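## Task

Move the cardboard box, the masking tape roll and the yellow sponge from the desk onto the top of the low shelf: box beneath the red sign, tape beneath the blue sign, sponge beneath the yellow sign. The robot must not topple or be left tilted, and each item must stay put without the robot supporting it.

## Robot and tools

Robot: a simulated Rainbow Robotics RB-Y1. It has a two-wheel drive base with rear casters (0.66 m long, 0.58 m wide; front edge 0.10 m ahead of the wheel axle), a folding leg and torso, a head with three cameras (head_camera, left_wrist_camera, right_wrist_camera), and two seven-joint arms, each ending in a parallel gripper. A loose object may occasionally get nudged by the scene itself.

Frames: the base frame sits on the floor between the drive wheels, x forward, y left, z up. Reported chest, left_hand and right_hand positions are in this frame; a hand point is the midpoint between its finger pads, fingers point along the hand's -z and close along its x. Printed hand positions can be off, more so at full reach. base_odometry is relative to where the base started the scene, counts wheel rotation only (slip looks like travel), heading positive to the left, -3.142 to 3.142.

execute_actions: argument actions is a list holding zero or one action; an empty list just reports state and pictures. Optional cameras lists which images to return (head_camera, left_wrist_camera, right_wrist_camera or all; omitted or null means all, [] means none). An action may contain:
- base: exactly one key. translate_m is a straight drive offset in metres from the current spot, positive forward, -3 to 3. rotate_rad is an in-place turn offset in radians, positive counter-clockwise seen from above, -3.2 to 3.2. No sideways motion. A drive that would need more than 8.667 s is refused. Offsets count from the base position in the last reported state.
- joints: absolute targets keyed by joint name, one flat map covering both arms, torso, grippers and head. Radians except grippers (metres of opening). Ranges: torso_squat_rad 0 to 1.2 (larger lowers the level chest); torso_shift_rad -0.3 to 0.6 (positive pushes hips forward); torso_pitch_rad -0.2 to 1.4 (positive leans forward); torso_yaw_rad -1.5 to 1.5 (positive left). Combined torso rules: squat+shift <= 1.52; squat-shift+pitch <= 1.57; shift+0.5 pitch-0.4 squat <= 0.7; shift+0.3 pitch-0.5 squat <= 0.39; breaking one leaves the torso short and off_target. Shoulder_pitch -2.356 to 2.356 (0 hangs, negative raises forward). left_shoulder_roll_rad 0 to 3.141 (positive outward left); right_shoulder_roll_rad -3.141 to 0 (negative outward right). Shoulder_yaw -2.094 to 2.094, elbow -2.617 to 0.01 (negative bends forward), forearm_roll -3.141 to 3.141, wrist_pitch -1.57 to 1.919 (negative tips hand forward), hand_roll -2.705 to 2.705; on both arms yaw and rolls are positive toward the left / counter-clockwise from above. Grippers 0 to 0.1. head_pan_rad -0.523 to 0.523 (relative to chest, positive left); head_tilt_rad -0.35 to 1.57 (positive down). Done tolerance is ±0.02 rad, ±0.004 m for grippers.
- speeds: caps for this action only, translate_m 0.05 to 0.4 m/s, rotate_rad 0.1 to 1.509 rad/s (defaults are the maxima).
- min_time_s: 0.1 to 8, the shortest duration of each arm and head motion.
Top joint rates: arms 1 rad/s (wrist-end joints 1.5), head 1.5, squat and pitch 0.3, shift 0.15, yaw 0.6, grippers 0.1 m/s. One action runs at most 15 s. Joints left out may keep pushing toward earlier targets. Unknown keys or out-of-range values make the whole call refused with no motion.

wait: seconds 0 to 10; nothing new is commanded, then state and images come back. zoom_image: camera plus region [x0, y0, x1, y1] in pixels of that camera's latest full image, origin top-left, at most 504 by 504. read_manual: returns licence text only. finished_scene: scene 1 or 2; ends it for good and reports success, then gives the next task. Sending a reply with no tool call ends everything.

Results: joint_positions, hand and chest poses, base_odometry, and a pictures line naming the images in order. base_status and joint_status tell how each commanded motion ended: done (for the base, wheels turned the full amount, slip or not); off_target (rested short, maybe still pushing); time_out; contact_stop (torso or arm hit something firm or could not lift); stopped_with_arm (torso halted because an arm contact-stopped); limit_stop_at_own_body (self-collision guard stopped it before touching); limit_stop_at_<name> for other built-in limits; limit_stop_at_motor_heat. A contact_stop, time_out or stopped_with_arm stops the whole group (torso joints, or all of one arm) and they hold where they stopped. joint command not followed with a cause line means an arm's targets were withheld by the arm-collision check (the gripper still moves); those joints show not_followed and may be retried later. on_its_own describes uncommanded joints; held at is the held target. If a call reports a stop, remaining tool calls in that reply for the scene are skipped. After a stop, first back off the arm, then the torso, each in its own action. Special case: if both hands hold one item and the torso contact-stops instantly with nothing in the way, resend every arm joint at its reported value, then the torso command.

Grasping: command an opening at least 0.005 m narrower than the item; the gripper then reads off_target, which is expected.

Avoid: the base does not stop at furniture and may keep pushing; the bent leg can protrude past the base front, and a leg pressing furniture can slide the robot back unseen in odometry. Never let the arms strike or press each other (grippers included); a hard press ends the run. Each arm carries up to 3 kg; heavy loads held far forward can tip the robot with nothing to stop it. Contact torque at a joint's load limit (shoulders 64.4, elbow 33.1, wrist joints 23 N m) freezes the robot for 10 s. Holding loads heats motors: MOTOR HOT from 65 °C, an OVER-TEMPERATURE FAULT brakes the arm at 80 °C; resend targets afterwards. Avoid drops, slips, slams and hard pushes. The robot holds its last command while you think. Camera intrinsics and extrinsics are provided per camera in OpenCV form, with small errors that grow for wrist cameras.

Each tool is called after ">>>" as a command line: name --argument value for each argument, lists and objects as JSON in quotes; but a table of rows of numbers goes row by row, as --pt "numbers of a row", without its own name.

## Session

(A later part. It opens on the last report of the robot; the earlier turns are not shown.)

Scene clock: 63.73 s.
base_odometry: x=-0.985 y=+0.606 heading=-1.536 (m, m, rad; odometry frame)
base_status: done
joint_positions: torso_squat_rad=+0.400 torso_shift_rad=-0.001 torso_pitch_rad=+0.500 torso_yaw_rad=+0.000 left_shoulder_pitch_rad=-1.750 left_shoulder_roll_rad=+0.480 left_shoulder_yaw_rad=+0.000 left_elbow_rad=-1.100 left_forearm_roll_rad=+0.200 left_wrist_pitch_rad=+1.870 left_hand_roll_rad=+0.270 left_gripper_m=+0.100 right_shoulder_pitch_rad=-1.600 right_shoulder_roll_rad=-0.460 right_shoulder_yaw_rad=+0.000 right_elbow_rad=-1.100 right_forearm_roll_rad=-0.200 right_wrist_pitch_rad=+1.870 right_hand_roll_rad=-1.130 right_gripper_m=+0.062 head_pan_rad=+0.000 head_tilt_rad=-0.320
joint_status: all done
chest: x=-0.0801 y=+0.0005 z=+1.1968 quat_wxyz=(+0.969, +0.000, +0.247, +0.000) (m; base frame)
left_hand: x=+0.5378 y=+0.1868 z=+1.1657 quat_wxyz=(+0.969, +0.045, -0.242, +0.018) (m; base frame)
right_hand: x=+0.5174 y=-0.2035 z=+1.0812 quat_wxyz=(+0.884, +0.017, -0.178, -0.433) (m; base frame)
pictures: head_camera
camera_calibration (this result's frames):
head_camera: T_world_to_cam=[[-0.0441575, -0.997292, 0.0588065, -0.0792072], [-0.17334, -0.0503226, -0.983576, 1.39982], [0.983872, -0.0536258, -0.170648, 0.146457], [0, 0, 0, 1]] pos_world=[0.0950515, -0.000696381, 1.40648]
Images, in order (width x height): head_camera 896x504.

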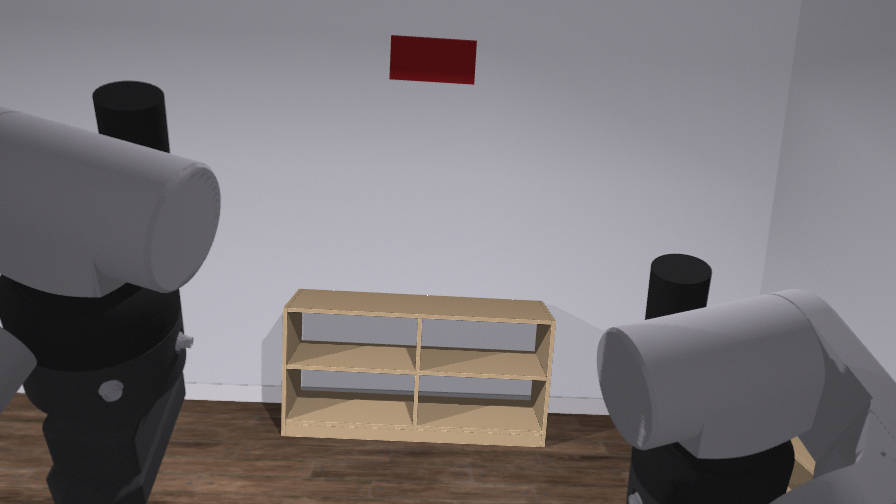

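>>> execute_actions --actions '[{"base":{"translate_m":2.3},"joints":{"torso_pitch_rad":0.8,"head_tilt_rad":0.1}}]' --cameras '["head_camera"]'

Scene clock: 71.10 s.
base_odometry: x=-0.905 y=-1.693 heading=-1.536 (m, m, rad; odometry frame)
base_status: done
joint_positions: torso_squat_rad=+0.400 torso_shift_rad=-0.001 torso_pitch_rad=+0.800 torso_yaw_rad=+0.000 left_shoulder_pitch_rad=-1.750 left_shoulder_roll_rad=+0.480 left_shoulder_yaw_rad=+0.000 left_elbow_rad=-1.100 left_forearm_roll_rad=+0.200 left_wrist_pitch_rad=+1.870 left_hand_roll_rad=+0.270 left_gripper_m=+0.100 right_shoulder_pitch_rad=-1.600 right_shoulder_roll_rad=-0.460 right_shoulder_yaw_rad=+0.000 right_elbow_rad=-1.100 right_forearm_roll_rad=-0.200 right_wrist_pitch_rad=+1.870 right_hand_roll_rad=-1.130 right_gripper_m=+0.062 head_pan_rad=+0.000 head_tilt_rad=+0.100
joint_status: all done
chest: x=-0.0064 y=+0.0004 z=+1.1409 quat_wxyz=(+0.921, +0.000, +0.389, +0.000) (m; base frame)
left_hand: x=+0.5747 y=+0.1867 z=+0.9285 quat_wxyz=(+0.994, +0.047, -0.094, +0.011) (m; base frame)
right_hand: x=+0.5302 y=-0.2036 z=+0.8537 quat_wxyz=(+0.900, -0.048, -0.044, -0.430) (m; base frame)
pictures: head_camera
camera_calibration (this result's frames):
head_camera: T_world_to_cam=[[0.0055736, -0.997258, 0.07379, -0.094859], [-0.778897, -0.0506066, -0.625106, 0.963359], [0.627127, -0.0539908, -0.777044, 0.835567], [0, 0, 0, 1]] pos_world=[0.22688, -0.000733758, 1.25847]
Images, in order (width x height): head_camera 896x504.

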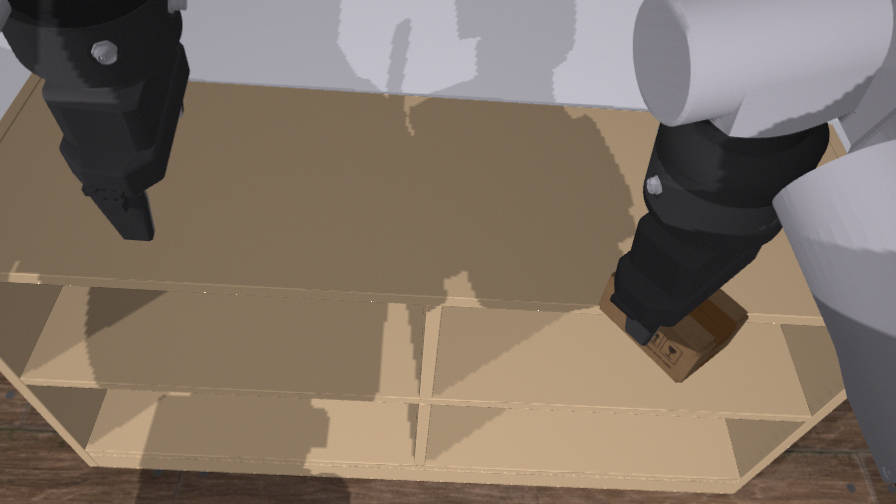

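>>> execute_actions --actions '[{"base":{"translate_m":0.33},"joints":{"torso_squat_rad":0.76,"head_tilt_rad":0.3}}]' --cameras '[]'

>>> execute_actions --actions '[{"joints":{"right_shoulder_pitch_rad":-1.484,"right_wrist_pitch_rad":1.765},"min_time_s":1.5}]' --cameras '[]'

>>> execute_actions --actions '[{"joints":{"right_gripper_m":0.1}}]' --cameras '["right_wrist_camera"]'

>>> execute_actions --actions '[{"joints":{"torso_squat_rad":0.3}}]' --cameras '[]'

>>> execute_actions --actions '[{"base":{"translate_m":-0.5},"joints":{"head_tilt_rad":0,"right_shoulder_pitch_rad":-1.75,"right_wrist_pitch_rad":1.87,"left_shoulder_pitch_rad":-1.6}}]' --cameras '["head_camera"]'

>>> execute_actions --actions '[{"base":{"rotate_rad":2.24}}]' --cameras '[]'

>>> execute_actions --actions '[{"base":{"translate_m":2.8}}]' --cameras '[]'

>>> execute_actions --actions '[{"base":{"rotate_rad":-0.6},"joints":{"head_tilt_rad":-0.2}}]' --cameras '["head_camera"]'

Scene clock: 73.70 s.
base_odometry: x=-0.893 y=-2.023 heading=-1.536 (m, m, rad; odometry frame)
base_status: done
joint_positions: torso_squat_rad=+0.760 torso_shift_rad=+0.000 torso_pitch_rad=+0.800 torso_yaw_rad=+0.000 left_shoulder_pitch_rad=-1.750 left_shoulder_roll_rad=+0.480 left_shoulder_yaw_rad=+0.000 left_elbow_rad=-1.100 left_forearm_roll_rad=+0.200 left_wrist_pitch_rad=+1.870 left_hand_roll_rad=+0.270 left_gripper_m=+0.100 right_shoulder_pitch_rad=-1.600 right_shoulder_roll_rad=-0.460 right_shoulder_yaw_rad=+0.000 right_elbow_rad=-1.100 right_forearm_roll_rad=-0.200 right_wrist_pitch_rad=+1.870 right_hand_roll_rad=-1.130 right_gripper_m=+0.062 head_pan_rad=+0.000 head_tilt_rad=+0.300
joint_status: all done
chest: x=-0.0063 y=+0.0004 z=+1.0035 quat_wxyz=(+0.921, +0.000, +0.389, +0.000) (m; base frame)
left_hand: x=+0.5748 y=+0.1866 z=+0.7910 quat_wxyz=(+0.994, +0.047, -0.094, +0.011) (m; base frame)
right_hand: x=+0.5303 y=-0.2036 z=+0.7163 quat_wxyz=(+0.900, -0.048, -0.044, -0.430) (m; base frame)
pictures: none
No camera images: the call's "cameras" was empty. Leave "cameras" out to get every camera's image.

Scene clock: 75.50 s.
base_odometry: x=-0.893 y=-2.023 heading=-1.536 (m, m, rad; odometry frame)
base_status: not commanded
joint_positions: torso_squat_rad=+0.760 torso_shift_rad=-0.001 torso_pitch_rad=+0.800 torso_yaw_rad=+0.000 left_shoulder_pitch_rad=-1.750 left_shoulder_roll_rad=+0.480 left_shoulder_yaw_rad=+0.000 left_elbow_rad=-1.100 left_forearm_roll_rad=+0.200 left_wrist_pitch_rad=+1.870 left_hand_roll_rad=+0.270 left_gripper_m=+0.100 right_shoulder_pitch_rad=-1.484 right_shoulder_roll_rad=-0.460 right_shoulder_yaw_rad=+0.000 right_elbow_rad=-1.100 right_forearm_roll_rad=-0.200 right_wrist_pitch_rad=+1.765 right_hand_roll_rad=-1.130 right_gripper_m=+0.062 head_pan_rad=+0.000 head_tilt_rad=+0.300
joint_status: all done
chest: x=-0.0063 y=+0.0004 z=+1.0035 quat_wxyz=(+0.921, +0.000, +0.389, +0.000) (m; base frame)
left_hand: x=+0.5748 y=+0.1866 z=+0.7911 quat_wxyz=(+0.994, +0.047, -0.094, +0.011) (m; base frame)
right_hand: x=+0.5139 y=-0.2216 z=+0.6649 quat_wxyz=(+0.897, -0.052, -0.041, -0.436) (m; base frame)
pictures: none
No camera images: the call's "cameras" was empty. Leave "cameras" out to get every camera's image.

Scene clock: 76.60 s.
base_odometry: x=-0.893 y=-2.023 heading=-1.536 (m, m, rad; odometry frame)
base_status: not commanded
joint_positions: torso_squat_rad=+0.760 torso_shift_rad=-0.001 torso_pitch_rad=+0.800 torso_yaw_rad=+0.000 left_shoulder_pitch_rad=-1.750 left_shoulder_roll_rad=+0.480 left_shoulder_yaw_rad=+0.000 left_elbow_rad=-1.100 left_forearm_roll_rad=+0.200 left_wrist_pitch_rad=+1.870 left_hand_roll_rad=+0.270 left_gripper_m=+0.100 right_shoulder_pitch_rad=-1.484 right_shoulder_roll_rad=-0.460 right_shoulder_yaw_rad=+0.000 right_elbow_rad=-1.100 right_forearm_roll_rad=-0.200 right_wrist_pitch_rad=+1.765 right_hand_roll_rad=-1.130 right_gripper_m=+0.100 head_pan_rad=+0.000 head_tilt_rad=+0.300
joint_status: all done
chest: x=-0.0063 y=+0.0004 z=+1.0035 quat_wxyz=(+0.921, +0.000, +0.389, +0.000) (m; base frame)
left_hand: x=+0.5748 y=+0.1866 z=+0.7911 quat_wxyz=(+0.994, +0.047, -0.094, +0.011) (m; base frame)
right_hand: x=+0.5139 y=-0.2216 z=+0.6649 quat_wxyz=(+0.897, -0.052, -0.041, -0.436) (m; base frame)
pictures: right_wrist_camera
camera_calibration (this result's frames):
right_wrist_camera: T_world_to_cam=[[-0.600752, 0.792633, -0.10407, 0.553156], [0.626478, 0.547641, 0.554629, -0.536519], [0.49661, 0.267997, -0.825564, 0.440589], [0, 0, 0, 1]] pos_world=[0.449626, -0.262706, 0.718871]
Images, in order (width x height): right_wrist_camera 644x364.

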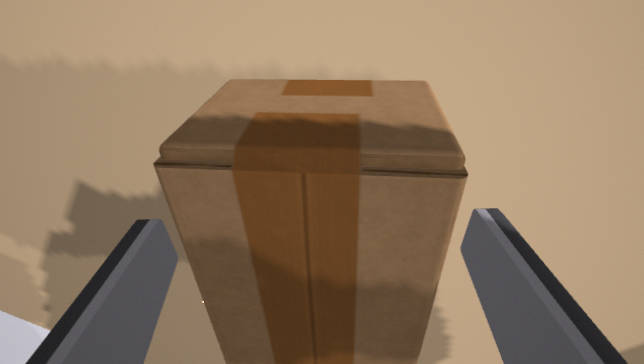

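Scene clock: 78.90 s.
base_odometry: x=-0.893 y=-2.023 heading=-1.536 (m, m, rad; odometry frame)
base_status: not commanded
joint_positions: torso_squat_rad=+0.300 torso_shift_rad=-0.001 torso_pitch_rad=+0.800 torso_yaw_rad=+0.000 left_shoulder_pitch_rad=-1.750 left_shoulder_roll_rad=+0.480 left_shoulder_yaw_rad=+0.000 left_elbow_rad=-1.100 left_forearm_roll_rad=+0.200 left_wrist_pitch_rad=+1.870 left_hand_roll_rad=+0.270 left_gripper_m=+0.100 right_shoulder_pitch_rad=-1.484 right_shoulder_roll_rad=-0.460 right_shoulder_yaw_rad=+0.000 right_elbow_rad=-1.100 right_forearm_roll_rad=-0.200 right_wrist_pitch_rad=+1.765 right_hand_roll_rad=-1.130 right_gripper_m=+0.100 head_pan_rad=+0.000 head_tilt_rad=+0.300
joint_status: all done
chest: x=-0.0065 y=+0.0005 z=+1.1649 quat_wxyz=(+0.921, +0.000, +0.389, +0.000) (m; base frame)
left_hand: x=+0.5747 y=+0.1867 z=+0.9526 quat_wxyz=(+0.994, +0.047, -0.094, +0.011) (m; base frame)
right_hand: x=+0.5138 y=-0.2215 z=+0.8264 quat_wxyz=(+0.897, -0.052, -0.041, -0.436) (m; base frame)
pictures: none
No camera images: the call's "cameras" was empty. Leave "cameras" out to get every camera's image.

Scene clock: 81.73 s.
base_odometry: x=-0.911 y=-1.523 heading=-1.538 (m, m, rad; odometry frame)
base_status: done
joint_positions: torso_squat_rad=+0.300 torso_shift_rad=-0.001 torso_pitch_rad=+0.800 torso_yaw_rad=+0.000 left_shoulder_pitch_rad=-1.600 left_shoulder_roll_rad=+0.480 left_shoulder_yaw_rad=+0.000 left_elbow_rad=-1.100 left_forearm_roll_rad=+0.200 left_wrist_pitch_rad=+1.870 left_hand_roll_rad=+0.270 left_gripper_m=+0.100 right_shoulder_pitch_rad=-1.750 right_shoulder_roll_rad=-0.460 right_shoulder_yaw_rad=+0.000 right_elbow_rad=-1.100 right_forearm_roll_rad=-0.200 right_wrist_pitch_rad=+1.870 right_hand_roll_rad=-1.130 right_gripper_m=+0.100 head_pan_rad=+0.000 head_tilt_rad=+0.000
joint_status: all done
chest: x=-0.0065 y=+0.0005 z=+1.1649 quat_wxyz=(+0.921, +0.000, +0.389, +0.000) (m; base frame)
left_hand: x=+0.5324 y=+0.2158 z=+0.8809 quat_wxyz=(+0.997, +0.068, -0.023, +0.023) (m; base frame)
right_hand: x=+0.5725 y=-0.1742 z=+0.9497 quat_wxyz=(+0.903, +0.000, -0.100, -0.417) (m; base frame)
pictures: head_camera
camera_calibration (this result's frames):
head_camera: T_world_to_cam=[[-0.0018078, -0.997263, 0.0739093, -0.0956224], [-0.71254, -0.0505725, -0.699806, 1.06446], [0.701629, -0.0539285, -0.710499, 0.757226], [0, 0, 0, 1]] pos_world=[0.22701, -0.000692022, 1.28999]
Images, in order (width x height): head_camera 896x504.

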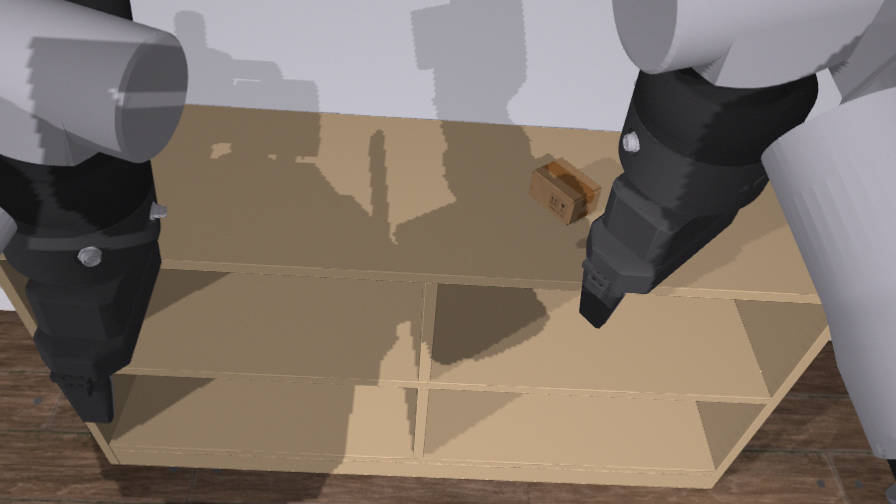

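Scene clock: 86.30 s.
base_odometry: x=-0.911 y=-1.523 heading=+0.702 (m, m, rad; odometry frame)
base_status: done
joint_positions: torso_squat_rad=+0.300 torso_shift_rad=-0.001 torso_pitch_rad=+0.800 torso_yaw_rad=+0.000 left_shoulder_pitch_rad=-1.600 left_shoulder_roll_rad=+0.480 left_shoulder_yaw_rad=+0.000 left_elbow_rad=-1.100 left_forearm_roll_rad=+0.200 left_wrist_pitch_rad=+1.870 left_hand_roll_rad=+0.270 left_gripper_m=+0.100 right_shoulder_pitch_rad=-1.750 right_shoulder_roll_rad=-0.460 right_shoulder_yaw_rad=+0.000 right_elbow_rad=-1.100 right_forearm_roll_rad=-0.200 right_wrist_pitch_rad=+1.870 right_hand_roll_rad=-1.130 right_gripper_m=+0.100 head_pan_rad=+0.000 head_tilt_rad=+0.000
joint_status: not commanded
chest: x=-0.0065 y=+0.0005 z=+1.1649 quat_wxyz=(+0.921, +0.000, +0.389, +0.000) (m; base frame)
left_hand: x=+0.5324 y=+0.2159 z=+0.8809 quat_wxyz=(+0.997, +0.068, -0.023, +0.023) (m; base frame)
right_hand: x=+0.5725 y=-0.1742 z=+0.9497 quat_wxyz=(+0.903, +0.000, -0.100, -0.417) (m; base frame)
pictures: none
No camera images: the call's "cameras" was empty. Leave "cameras" out to get every camera's image.

Scene clock: 94.73 s.
base_odometry: x=+1.228 y=+0.285 heading=+0.702 (m, m, rad; odometry frame)
base_status: done
joint_positions: torso_squat_rad=+0.300 torso_shift_rad=-0.001 torso_pitch_rad=+0.800 torso_yaw_rad=+0.000 left_shoulder_pitch_rad=-1.600 left_shoulder_roll_rad=+0.480 left_shoulder_yaw_rad=+0.000 left_elbow_rad=-1.100 left_forearm_roll_rad=+0.200 left_wrist_pitch_rad=+1.870 left_hand_roll_rad=+0.270 left_gripper_m=+0.100 right_shoulder_pitch_rad=-1.750 right_shoulder_roll_rad=-0.460 right_shoulder_yaw_rad=+0.000 right_elbow_rad=-1.100 right_forearm_roll_rad=-0.200 right_wrist_pitch_rad=+1.870 right_hand_roll_rad=-1.130 right_gripper_m=+0.100 head_pan_rad=+0.000 head_tilt_rad=+0.000
joint_status: not commanded
chest: x=-0.0065 y=+0.0005 z=+1.1649 quat_wxyz=(+0.921, +0.000, +0.389, +0.000) (m; base frame)
left_hand: x=+0.5324 y=+0.2159 z=+0.8808 quat_wxyz=(+0.997, +0.068, -0.023, +0.023) (m; base frame)
right_hand: x=+0.5725 y=-0.1742 z=+0.9496 quat_wxyz=(+0.903, +0.000, -0.100, -0.417) (m; base frame)
pictures: none
No camera images: the call's "cameras" was empty. Leave "cameras" out to get every camera's image.

Scene clock: 97.27 s.
base_odometry: x=+1.227 y=+0.285 heading=+0.102 (m, m, rad; odometry frame)
base_status: done
joint_positions: torso_squat_rad=+0.300 torso_shift_rad=-0.001 torso_pitch_rad=+0.800 torso_yaw_rad=+0.000 left_shoulder_pitch_rad=-1.600 left_shoulder_roll_rad=+0.480 left_shoulder_yaw_rad=+0.000 left_elbow_rad=-1.100 left_forearm_roll_rad=+0.200 left_wrist_pitch_rad=+1.870 left_hand_roll_rad=+0.270 left_gripper_m=+0.100 right_shoulder_pitch_rad=-1.750 right_shoulder_roll_rad=-0.460 right_shoulder_yaw_rad=+0.000 right_elbow_rad=-1.100 right_forearm_roll_rad=-0.200 right_wrist_pitch_rad=+1.870 right_hand_roll_rad=-1.130 right_gripper_m=+0.100 head_pan_rad=+0.000 head_tilt_rad=-0.200
joint_status: all done
chest: x=-0.0065 y=+0.0005 z=+1.1649 quat_wxyz=(+0.921, +0.000, +0.389, +0.000) (m; base frame)
left_hand: x=+0.5324 y=+0.2158 z=+0.8808 quat_wxyz=(+0.997, +0.068, -0.023, +0.023) (m; base frame)
right_hand: x=+0.5725 y=-0.1742 z=+0.9496 quat_wxyz=(+0.903, +0.000, -0.100, -0.417) (m; base frame)
pictures: head_camera
camera_calibration (this result's frames):
head_camera: T_world_to_cam=[[-0.0164547, -0.99728, 0.0718511, -0.0907609], [-0.55938, -0.0503807, -0.827379, 1.20553], [0.828748, -0.0538064, -0.55703, 0.540055], [0, 0, 0, 1]] pos_world=[0.225285, -0.000720258, 1.30478]
Images, in order (width x height): head_camera 896x504.

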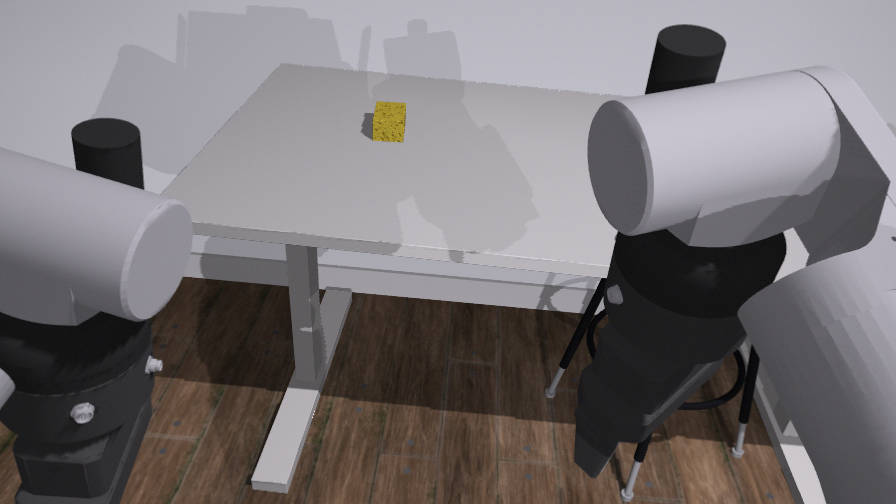

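>>> execute_actions --actions '[{"base":{"rotate_rad":-0.104},"joints":{"head_tilt_rad":0.3,"left_hand_roll_rad":-1.25}}]' --cameras '[]'

>>> execute_actions --actions '[{"base":{"translate_m":0.97}}]' --cameras '["head_camera","left_wrist_camera"]'

Scene clock: 99.03 s.
base_odometry: x=+1.227 y=+0.285 heading=-0.001 (m, m, rad; odometry frame)
base_status: done
joint_positions: torso_squat_rad=+0.300 torso_shift_rad=-0.001 torso_pitch_rad=+0.800 torso_yaw_rad=+0.000 left_shoulder_pitch_rad=-1.600 left_shoulder_roll_rad=+0.480 left_shoulder_yaw_rad=+0.000 left_elbow_rad=-1.100 left_forearm_roll_rad=+0.200 left_wrist_pitch_rad=+1.870 left_hand_roll_rad=-1.250 left_gripper_m=+0.100 right_shoulder_pitch_rad=-1.750 right_shoulder_roll_rad=-0.460 right_shoulder_yaw_rad=+0.000 right_elbow_rad=-1.100 right_forearm_roll_rad=-0.200 right_wrist_pitch_rad=+1.870 right_hand_roll_rad=-1.130 right_gripper_m=+0.100 head_pan_rad=+0.000 head_tilt_rad=+0.300
joint_status: all done
chest: x=-0.0065 y=+0.0005 z=+1.1649 quat_wxyz=(+0.921, +0.000, +0.389, +0.000) (m; base frame)
left_hand: x=+0.5324 y=+0.2158 z=+0.8808 quat_wxyz=(+0.739, +0.065, +0.030, -0.670) (m; base frame)
right_hand: x=+0.5725 y=-0.1742 z=+0.9496 quat_wxyz=(+0.903, +0.000, -0.100, -0.417) (m; base frame)
pictures: none
No camera images: the call's "cameras" was empty. Leave "cameras" out to get every camera's image.

Scene clock: 102.90 s.
base_odometry: x=+2.197 y=+0.284 heading=-0.001 (m, m, rad; odometry frame)
base_status: done
joint_positions: torso_squat_rad=+0.300 torso_shift_rad=-0.001 torso_pitch_rad=+0.800 torso_yaw_rad=+0.000 left_shoulder_pitch_rad=-1.600 left_shoulder_roll_rad=+0.480 left_shoulder_yaw_rad=+0.000 left_elbow_rad=-1.100 left_forearm_roll_rad=+0.200 left_wrist_pitch_rad=+1.870 left_hand_roll_rad=-1.250 left_gripper_m=+0.100 right_shoulder_pitch_rad=-1.750 right_shoulder_roll_rad=-0.460 right_shoulder_yaw_rad=+0.000 right_elbow_rad=-1.100 right_forearm_roll_rad=-0.200 right_wrist_pitch_rad=+1.870 right_hand_roll_rad=-1.130 right_gripper_m=+0.100 head_pan_rad=+0.000 head_tilt_rad=+0.300
joint_status: not commanded
chest: x=-0.0065 y=+0.0005 z=+1.1649 quat_wxyz=(+0.921, +0.000, +0.389, +0.000) (m; base frame)
left_hand: x=+0.5324 y=+0.2158 z=+0.8808 quat_wxyz=(+0.739, +0.065, +0.030, -0.670) (m; base frame)
right_hand: x=+0.5725 y=-0.1742 z=+0.9496 quat_wxyz=(+0.903, +0.000, -0.100, -0.417) (m; base frame)
pictures: head_camera, left_wrist_camera
camera_calibration (this result's frames):
head_camera: T_world_to_cam=[[0.020116, -0.997244, 0.0714159, -0.0957688], [-0.88753, -0.0506983, -0.457952, 0.779504], [0.46031, -0.0541717, -0.886104, 1.02019], [0, 0, 0, 1]] pos_world=[0.224155, -0.000719675, 1.26781]
left_wrist_camera: T_world_to_cam=[[0.066762, -0.988164, -0.13811, 0.307739], [-0.766448, -0.139414, 0.626994, -0.0835426], [-0.638827, 0.063995, -0.766684, 1.08758], [0, 0, 0, 1]] pos_world=[0.610197, 0.22285, 0.928709]
Images, in order (width x height): head_camera 896x504, left_wrist_camera 644x364.

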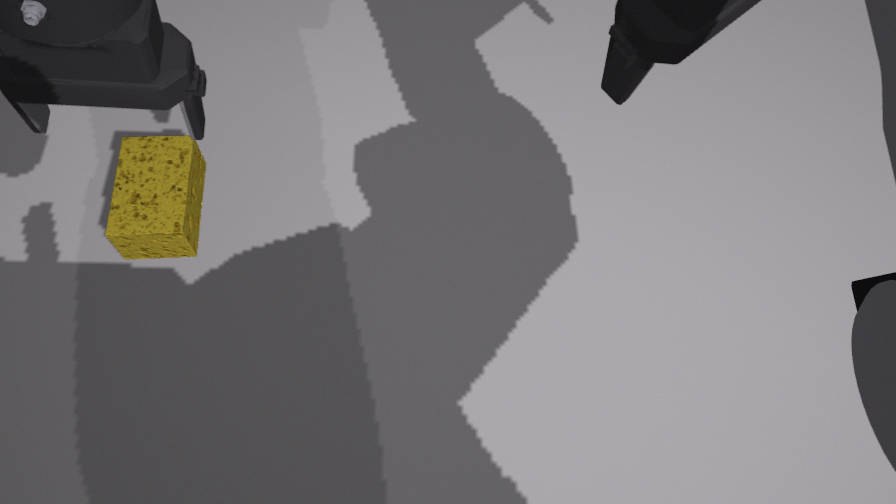

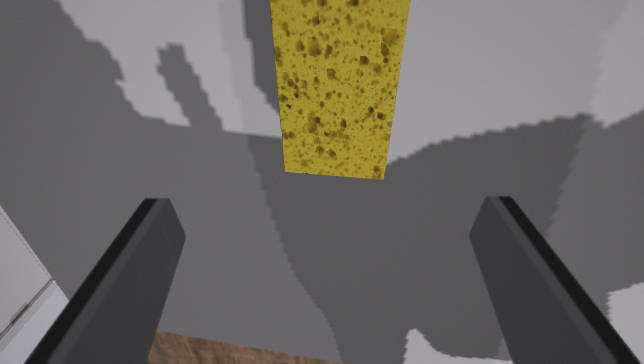

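>>> execute_actions --actions '[{"joints":{"left_forearm_roll_rad":0.37,"left_shoulder_roll_rad":0.57,"torso_squat_rad":0.5}}]' --cameras '["left_wrist_camera"]'

Scene clock: 104.50 s.
base_odometry: x=+2.197 y=+0.284 heading=-0.001 (m, m, rad; odometry frame)
base_status: not commanded
joint_positions: torso_squat_rad=+0.500 torso_shift_rad=-0.001 torso_pitch_rad=+0.800 torso_yaw_rad=+0.000 left_shoulder_pitch_rad=-1.600 left_shoulder_roll_rad=+0.570 left_shoulder_yaw_rad=+0.000 left_elbow_rad=-1.100 left_forearm_roll_rad=+0.370 left_wrist_pitch_rad=+1.870 left_hand_roll_rad=-1.250 left_gripper_m=+0.100 right_shoulder_pitch_rad=-1.750 right_shoulder_roll_rad=-0.460 right_shoulder_yaw_rad=+0.000 right_elbow_rad=-1.100 right_forearm_roll_rad=-0.200 right_wrist_pitch_rad=+1.870 right_hand_roll_rad=-1.130 right_gripper_m=+0.100 head_pan_rad=+0.000 head_tilt_rad=+0.300
joint_status: all done
chest: x=-0.0064 y=+0.0005 z=+1.1105 quat_wxyz=(+0.921, +0.000, +0.389, +0.000) (m; base frame)
left_hand: x=+0.5346 y=+0.2284 z=+0.8378 quat_wxyz=(+0.744, +0.026, +0.001, -0.668) (m; base frame)
right_hand: x=+0.5725 y=-0.1742 z=+0.8952 quat_wxyz=(+0.903, +0.000, -0.100, -0.417) (m; base frame)
pictures: left_wrist_camera
camera_calibration (this result's frames):
left_wrist_camera: T_world_to_cam=[[0.073977, -0.996394, -0.0415528, 0.231227], [-0.759776, -0.0833007, 0.644827, -0.0844956], [-0.645963, -0.0161315, -0.763199, 1.07434], [0, 0, 0, 1]] pos_world=[0.612681, 0.240686, 0.884029]
Images, in order (width x height): left_wrist_camera 644x364.

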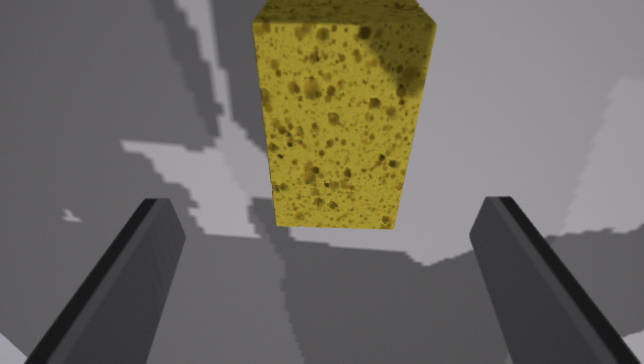

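>>> execute_actions --actions '[{"joints":{"torso_squat_rad":0.68}}]' --cameras '[]'

>>> execute_actions --actions '[{"joints":{"left_gripper_m":0.04}}]' --cameras '["left_wrist_camera"]'

>>> execute_actions --actions '[{"joints":{"torso_squat_rad":0.4}}]' --cameras '[]'

>>> execute_actions --actions '[{"base":{"translate_m":-1.2},"joints":{"torso_pitch_rad":0.5,"head_tilt_rad":-0.32}}]' --cameras '[]'

>>> execute_actions --actions '[{"base":{"rotate_rad":3.1}}]' --cameras '["head_camera","left_wrist_camera"]'

Scene clock: 106.27 s.
base_odometry: x=+2.197 y=+0.284 heading=-0.001 (m, m, rad; odometry frame)
base_status: not commanded
joint_positions: torso_squat_rad=+0.680 torso_shift_rad=-0.001 torso_pitch_rad=+0.800 torso_yaw_rad=+0.000 left_shoulder_pitch_rad=-1.600 left_shoulder_roll_rad=+0.570 left_shoulder_yaw_rad=+0.000 left_elbow_rad=-1.100 left_forearm_roll_rad=+0.370 left_wrist_pitch_rad=+1.870 left_hand_roll_rad=-1.250 left_gripper_m=+0.100 right_shoulder_pitch_rad=-1.750 right_shoulder_roll_rad=-0.460 right_shoulder_yaw_rad=+0.000 right_elbow_rad=-1.100 right_forearm_roll_rad=-0.200 right_wrist_pitch_rad=+1.870 right_hand_roll_rad=-1.130 right_gripper_m=+0.100 head_pan_rad=+0.000 head_tilt_rad=+0.300
joint_status: all done
chest: x=-0.0064 y=+0.0004 z=+1.0404 quat_wxyz=(+0.921, +0.000, +0.389, +0.000) (m; base frame)
left_hand: x=+0.5346 y=+0.2284 z=+0.7678 quat_wxyz=(+0.744, +0.026, +0.001, -0.668) (m; base frame)
right_hand: x=+0.5726 y=-0.1743 z=+0.8252 quat_wxyz=(+0.903, +0.000, -0.100, -0.417) (m; base frame)
pictures: none
No camera images: the call's "cameras" was empty. Leave "cameras" out to get every camera's image.

Scene clock: 107.33 s.
base_odometry: x=+2.197 y=+0.284 heading=-0.001 (m, m, rad; odometry frame)
base_status: not commanded
joint_positions: torso_squat_rad=+0.680 torso_shift_rad=-0.001 torso_pitch_rad=+0.800 torso_yaw_rad=+0.000 left_shoulder_pitch_rad=-1.600 left_shoulder_roll_rad=+0.570 left_shoulder_yaw_rad=+0.000 left_elbow_rad=-1.100 left_forearm_roll_rad=+0.370 left_wrist_pitch_rad=+1.870 left_hand_roll_rad=-1.250 left_gripper_m=+0.059 right_shoulder_pitch_rad=-1.750 right_shoulder_roll_rad=-0.460 right_shoulder_yaw_rad=+0.000 right_elbow_rad=-1.100 right_forearm_roll_rad=-0.200 right_wrist_pitch_rad=+1.870 right_hand_roll_rad=-1.130 right_gripper_m=+0.100 head_pan_rad=+0.000 head_tilt_rad=+0.300
joint_status: left_gripper_m off_target (ended at +0.059, target +0.040)
chest: x=-0.0064 y=+0.0004 z=+1.0404 quat_wxyz=(+0.921, +0.000, +0.389, +0.000) (m; base frame)
left_hand: x=+0.5346 y=+0.2284 z=+0.7678 quat_wxyz=(+0.744, +0.026, +0.001, -0.668) (m; base frame)
right_hand: x=+0.5726 y=-0.1743 z=+0.8252 quat_wxyz=(+0.903, +0.000, -0.100, -0.417) (m; base frame)
pictures: left_wrist_camera
camera_calibration (this result's frames):
left_wrist_camera: T_world_to_cam=[[0.0739679, -0.996395, -0.0415373, 0.228277], [-0.759742, -0.0832829, 0.644869, -0.039352], [-0.646003, -0.0161419, -0.763164, 1.02091], [0, 0, 0, 1]] pos_world=[0.612729, 0.240656, 0.81398]
Images, in order (width x height): left_wrist_camera 644x364.

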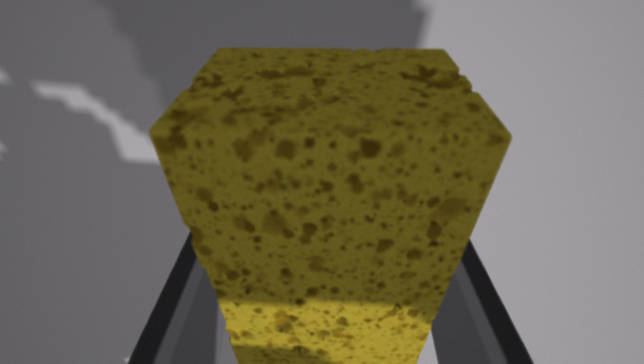

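Scene clock: 109.07 s.
base_odometry: x=+2.197 y=+0.284 heading=-0.001 (m, m, rad; odometry frame)
base_status: not commanded
joint_positions: torso_squat_rad=+0.400 torso_shift_rad=-0.001 torso_pitch_rad=+0.800 torso_yaw_rad=+0.000 left_shoulder_pitch_rad=-1.600 left_shoulder_roll_rad=+0.570 left_shoulder_yaw_rad=+0.000 left_elbow_rad=-1.100 left_forearm_roll_rad=+0.370 left_wrist_pitch_rad=+1.870 left_hand_roll_rad=-1.250 left_gripper_m=+0.059 right_shoulder_pitch_rad=-1.750 right_shoulder_roll_rad=-0.460 right_shoulder_yaw_rad=+0.000 right_elbow_rad=-1.100 right_forearm_roll_rad=-0.200 right_wrist_pitch_rad=+1.870 right_hand_roll_rad=-1.130 right_gripper_m=+0.100 head_pan_rad=+0.000 head_tilt_rad=+0.300
joint_status: all done
chest: x=-0.0065 y=+0.0005 z=+1.1409 quat_wxyz=(+0.921, +0.000, +0.389, +0.000) (m; base frame)
left_hand: x=+0.5345 y=+0.2284 z=+0.8682 quat_wxyz=(+0.744, +0.026, +0.001, -0.668) (m; base frame)
right_hand: x=+0.5725 y=-0.1742 z=+0.9256 quat_wxyz=(+0.903, +0.000, -0.100, -0.417) (m; base frame)
pictures: none
No camera images: the call's "cameras" was empty. Leave "cameras" out to get every camera's image.

Scene clock: 113.67 s.
base_odometry: x=+0.997 y=+0.285 heading=-0.002 (m, m, rad; odometry frame)
base_status: done
joint_positions: torso_squat_rad=+0.400 torso_shift_rad=-0.001 torso_pitch_rad=+0.500 torso_yaw_rad=+0.000 left_shoulder_pitch_rad=-1.600 left_shoulder_roll_rad=+0.570 left_shoulder_yaw_rad=+0.000 left_elbow_rad=-1.100 left_forearm_roll_rad=+0.370 left_wrist_pitch_rad=+1.870 left_hand_roll_rad=-1.250 left_gripper_m=+0.059 right_shoulder_pitch_rad=-1.750 right_shoulder_roll_rad=-0.460 right_shoulder_yaw_rad=+0.000 right_elbow_rad=-1.100 right_forearm_roll_rad=-0.200 right_wrist_pitch_rad=+1.870 right_hand_roll_rad=-1.130 right_gripper_m=+0.100 head_pan_rad=+0.000 head_tilt_rad=-0.320
joint_status: all done
chest: x=-0.0801 y=+0.0005 z=+1.1968 quat_wxyz=(+0.969, +0.000, +0.247, +0.000) (m; base frame)
left_hand: x=+0.5173 y=+0.2285 z=+1.0962 quat_wxyz=(+0.735, +0.125, -0.110, -0.657) (m; base frame)
right_hand: x=+0.5366 y=-0.1741 z=+1.1623 quat_wxyz=(+0.878, +0.063, -0.234, -0.412) (m; base frame)
pictures: none
No camera images: the call's "cameras" was empty. Leave "cameras" out to get every camera's image.

Scene clock: 118.97 s.
base_odometry: x=+0.997 y=+0.285 heading=+3.097 (m, m, rad; odometry frame)
base_status: done
joint_positions: torso_squat_rad=+0.400 torso_shift_rad=-0.001 torso_pitch_rad=+0.500 torso_yaw_rad=+0.000 left_shoulder_pitch_rad=-1.600 left_shoulder_roll_rad=+0.570 left_shoulder_yaw_rad=+0.000 left_elbow_rad=-1.100 left_forearm_roll_rad=+0.370 left_wrist_pitch_rad=+1.870 left_hand_roll_rad=-1.250 left_gripper_m=+0.059 right_shoulder_pitch_rad=-1.750 right_shoulder_roll_rad=-0.460 right_shoulder_yaw_rad=+0.000 right_elbow_rad=-1.100 right_forearm_roll_rad=-0.200 right_wrist_pitch_rad=+1.870 right_hand_roll_rad=-1.130 right_gripper_m=+0.100 head_pan_rad=+0.000 head_tilt_rad=-0.320
joint_status: not commanded
chest: x=-0.0801 y=+0.0005 z=+1.1968 quat_wxyz=(+0.969, +0.000, +0.247, +0.000) (m; base frame)
left_hand: x=+0.5173 y=+0.2285 z=+1.0962 quat_wxyz=(+0.735, +0.125, -0.110, -0.657) (m; base frame)
right_hand: x=+0.5366 y=-0.1741 z=+1.1623 quat_wxyz=(+0.878, +0.063, -0.234, -0.412) (m; base frame)
pictures: head_camera, left_wrist_camera
camera_calibration (this result's frames):
head_camera: T_world_to_cam=[[-0.0441591, -0.997291, 0.0588223, -0.0792114], [-0.173304, -0.0503399, -0.983581, 1.39983], [0.983878, -0.0536282, -0.170611, 0.146426], [0, 0, 0, 1]] pos_world=[0.0950329, -0.000676995, 1.40649]
left_wrist_camera: T_world_to_cam=[[0.0830907, -0.996383, -0.017817, 0.212627], [-0.916389, -0.0834205, 0.391499, 0.0944755], [-0.391569, -0.0162026, -0.920006, 1.30073], [0, 0, 0, 1]] pos_world=[0.578235, 0.240814, 1.16348]
Images, in order (width x height): head_camera 896x504, left_wrist_camera 644x364.

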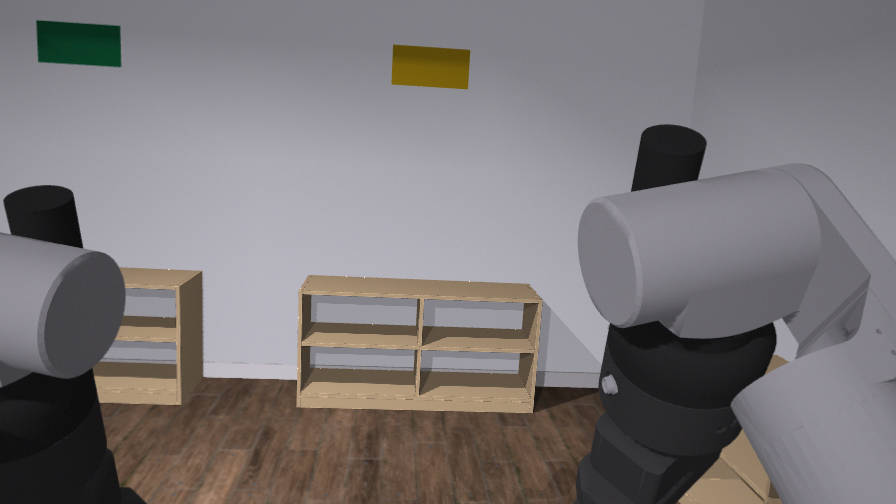

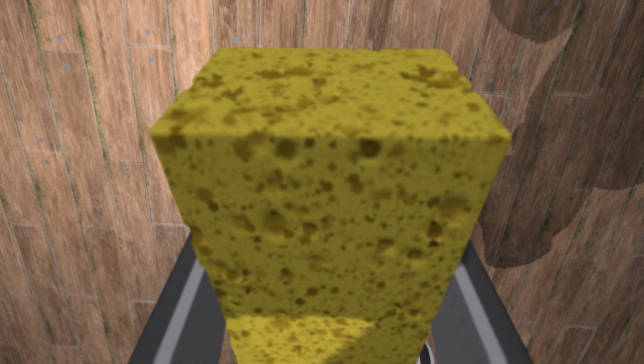

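>>> execute_actions --actions '[{"base":{"translate_m":2.67},"joints":{"torso_pitch_rad":0.8,"head_tilt_rad":0.1}}]' --cameras '["head_camera"]'

Scene clock: 127.27 s.
base_odometry: x=-1.670 y=+0.403 heading=+3.097 (m, m, rad; odometry frame)
base_status: done
joint_positions: torso_squat_rad=+0.400 torso_shift_rad=-0.001 torso_pitch_rad=+0.800 torso_yaw_rad=+0.000 left_shoulder_pitch_rad=-1.600 left_shoulder_roll_rad=+0.570 left_shoulder_yaw_rad=+0.000 left_elbow_rad=-1.100 left_forearm_roll_rad=+0.370 left_wrist_pitch_rad=+1.870 left_hand_roll_rad=-1.250 left_gripper_m=+0.059 right_shoulder_pitch_rad=-1.750 right_shoulder_roll_rad=-0.460 right_shoulder_yaw_rad=+0.000 right_elbow_rad=-1.100 right_forearm_roll_rad=-0.200 right_wrist_pitch_rad=+1.870 right_hand_roll_rad=-1.130 right_gripper_m=+0.100 head_pan_rad=+0.000 head_tilt_rad=+0.100
joint_status: all done
chest: x=-0.0065 y=+0.0005 z=+1.1409 quat_wxyz=(+0.921, +0.000, +0.389, +0.000) (m; base frame)
left_hand: x=+0.5345 y=+0.2285 z=+0.8682 quat_wxyz=(+0.744, +0.026, +0.001, -0.668) (m; base frame)
right_hand: x=+0.5725 y=-0.1742 z=+0.9256 quat_wxyz=(+0.903, +0.000, -0.100, -0.417) (m; base frame)
pictures: head_camera
camera_calibration (this result's frames):
head_camera: T_world_to_cam=[[0.00557129, -0.997257, 0.0738074, -0.0948647], [-0.778869, -0.0506181, -0.62514, 0.963388], [0.627161, -0.0540035, -0.777015, 0.835554], [0, 0, 0, 1]] pos_world=[0.226855, -0.000716743, 1.25849]
Images, in order (width x height): head_camera 896x504.

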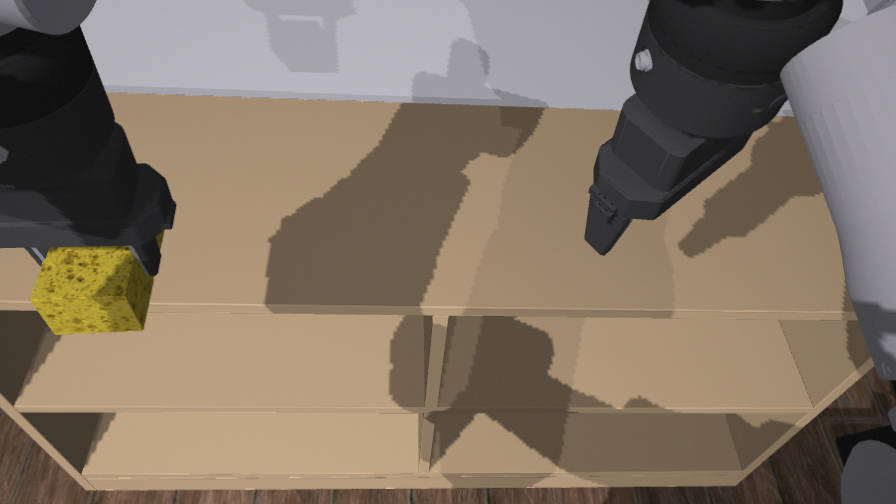

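Target pinch z≈0.659.

>>> execute_actions --actions '[{"base":{"translate_m":0.31},"joints":{"torso_squat_rad":0.76,"head_tilt_rad":0.3}}]' --cameras '[]'

>>> execute_actions --actions '[{"joints":{"left_shoulder_pitch_rad":-1.437,"left_wrist_pitch_rad":1.72},"min_time_s":1.5}]' --cameras '[]'

>>> execute_actions --actions '[{"joints":{"left_gripper_m":0.1}}]' --cameras '[]'

>>> execute_actions --actions '[{"joints":{"torso_squat_rad":0.55}}]' --cameras '["head_camera"]'

Scene clock: 129.47 s.
base_odometry: x=-1.980 y=+0.417 heading=+3.097 (m, m, rad; odometry frame)
base_status: done
joint_positions: torso_squat_rad=+0.760 torso_shift_rad=-0.001 torso_pitch_rad=+0.800 torso_yaw_rad=+0.000 left_shoulder_pitch_rad=-1.600 left_shoulder_roll_rad=+0.570 left_shoulder_yaw_rad=+0.000 left_elbow_rad=-1.100 left_forearm_roll_rad=+0.370 left_wrist_pitch_rad=+1.870 left_hand_roll_rad=-1.250 left_gripper_m=+0.059 right_shoulder_pitch_rad=-1.750 right_shoulder_roll_rad=-0.460 right_shoulder_yaw_rad=+0.000 right_elbow_rad=-1.100 right_forearm_roll_rad=-0.200 right_wrist_pitch_rad=+1.870 right_hand_roll_rad=-1.130 right_gripper_m=+0.100 head_pan_rad=+0.000 head_tilt_rad=+0.300
joint_status: all done
chest: x=-0.0063 y=+0.0004 z=+1.0035 quat_wxyz=(+0.921, +0.000, +0.389, +0.000) (m; base frame)
left_hand: x=+0.5346 y=+0.2284 z=+0.7307 quat_wxyz=(+0.744, +0.026, +0.001, -0.668) (m; base frame)
right_hand: x=+0.5726 y=-0.1743 z=+0.7881 quat_wxyz=(+0.903, +0.000, -0.100, -0.417) (m; base frame)
pictures: none
No camera images: the call's "cameras" was empty. Leave "cameras" out to get every camera's image.

Scene clock: 131.27 s.
base_odometry: x=-1.980 y=+0.417 heading=+3.097 (m, m, rad; odometry frame)
base_status: not commanded
joint_positions: torso_squat_rad=+0.760 torso_shift_rad=-0.001 torso_pitch_rad=+0.800 torso_yaw_rad=+0.000 left_shoulder_pitch_rad=-1.438 left_shoulder_roll_rad=+0.570 left_shoulder_yaw_rad=+0.000 left_elbow_rad=-1.100 left_forearm_roll_rad=+0.370 left_wrist_pitch_rad=+1.720 left_hand_roll_rad=-1.250 left_gripper_m=+0.059 right_shoulder_pitch_rad=-1.750 right_shoulder_roll_rad=-0.460 right_shoulder_yaw_rad=+0.000 right_elbow_rad=-1.100 right_forearm_roll_rad=-0.200 right_wrist_pitch_rad=+1.870 right_hand_roll_rad=-1.130 right_gripper_m=+0.100 head_pan_rad=+0.000 head_tilt_rad=+0.300
joint_status: all done
chest: x=-0.0063 y=+0.0004 z=+1.0035 quat_wxyz=(+0.921, +0.000, +0.389, +0.000) (m; base frame)
left_hand: x=+0.5120 y=+0.2544 z=+0.6599 quat_wxyz=(+0.754, +0.028, +0.007, -0.656) (m; base frame)
right_hand: x=+0.5726 y=-0.1743 z=+0.7881 quat_wxyz=(+0.903, +0.000, -0.100, -0.417) (m; base frame)
pictures: none
No camera images: the call's "cameras" was empty. Leave "cameras" out to get every camera's image.

Scene clock: 132.33 s.
base_odometry: x=-1.980 y=+0.417 heading=+3.097 (m, m, rad; odometry frame)
base_status: not commanded
joint_positions: torso_squat_rad=+0.760 torso_shift_rad=-0.001 torso_pitch_rad=+0.800 torso_yaw_rad=+0.000 left_shoulder_pitch_rad=-1.438 left_shoulder_roll_rad=+0.570 left_shoulder_yaw_rad=+0.000 left_elbow_rad=-1.100 left_forearm_roll_rad=+0.370 left_wrist_pitch_rad=+1.720 left_hand_roll_rad=-1.250 left_gripper_m=+0.100 right_shoulder_pitch_rad=-1.750 right_shoulder_roll_rad=-0.460 right_shoulder_yaw_rad=+0.000 right_elbow_rad=-1.100 right_forearm_roll_rad=-0.200 right_wrist_pitch_rad=+1.870 right_hand_roll_rad=-1.130 right_gripper_m=+0.100 head_pan_rad=+0.000 head_tilt_rad=+0.300
joint_status: all done
chest: x=-0.0063 y=+0.0004 z=+1.0035 quat_wxyz=(+0.921, +0.000, +0.389, +0.000) (m; base frame)
left_hand: x=+0.5120 y=+0.2544 z=+0.6599 quat_wxyz=(+0.754, +0.028, +0.007, -0.656) (m; base frame)
right_hand: x=+0.5726 y=-0.1743 z=+0.7881 quat_wxyz=(+0.903, +0.000, -0.100, -0.417) (m; base frame)
pictures: none
No camera images: the call's "cameras" was empty. Leave "cameras" out to get every camera's image.

Scene clock: 133.83 s.
base_odometry: x=-1.980 y=+0.417 heading=+3.097 (m, m, rad; odometry frame)
base_status: not commanded
joint_positions: torso_squat_rad=+0.550 torso_shift_rad=-0.001 torso_pitch_rad=+0.800 torso_yaw_rad=+0.000 left_shoulder_pitch_rad=-1.438 left_shoulder_roll_rad=+0.570 left_shoulder_yaw_rad=+0.000 left_elbow_rad=-1.100 left_forearm_roll_rad=+0.370 left_wrist_pitch_rad=+1.720 left_hand_roll_rad=-1.250 left_gripper_m=+0.100 right_shoulder_pitch_rad=-1.750 right_shoulder_roll_rad=-0.460 right_shoulder_yaw_rad=+0.000 right_elbow_rad=-1.100 right_forearm_roll_rad=-0.200 right_wrist_pitch_rad=+1.870 right_hand_roll_rad=-1.130 right_gripper_m=+0.100 head_pan_rad=+0.000 head_tilt_rad=+0.300
joint_status: all done
chest: x=-0.0065 y=+0.0004 z=+1.0929 quat_wxyz=(+0.921, +0.000, +0.389, +0.000) (m; base frame)
left_hand: x=+0.5119 y=+0.2545 z=+0.7494 quat_wxyz=(+0.754, +0.028, +0.007, -0.656) (m; base frame)
right_hand: x=+0.5725 y=-0.1742 z=+0.8777 quat_wxyz=(+0.903, +0.000, -0.100, -0.417) (m; base frame)
pictures: head_camera
camera_calibration (this result's frames):
head_camera: T_world_to_cam=[[0.0201322, -0.997243, 0.0714286, -0.0906667], [-0.887506, -0.0507213, -0.457995, 0.746597], [0.460355, -0.0541729, -0.88608, 0.956398], [0, 0, 0, 1]] pos_world=[0.224152, -0.000737388, 1.19586]
Images, in order (width x height): head_camera 896x504.

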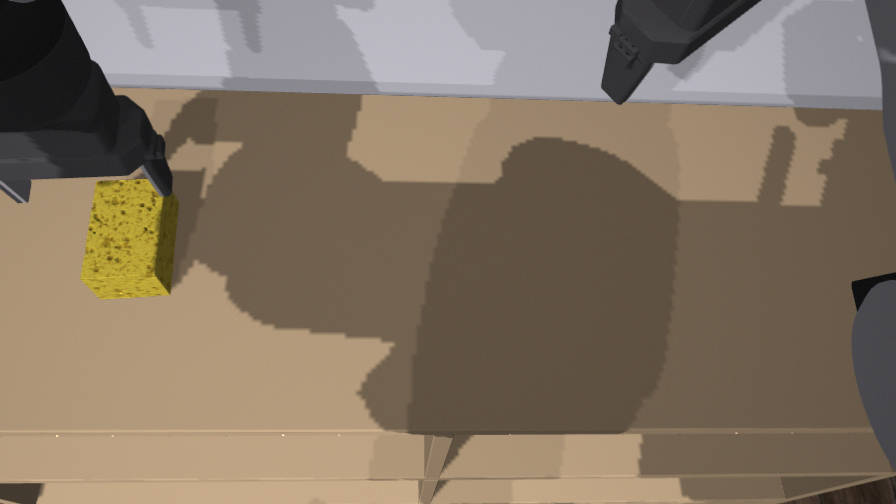

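>>> finished_scene --scene 2

The scene is finished: the task was done.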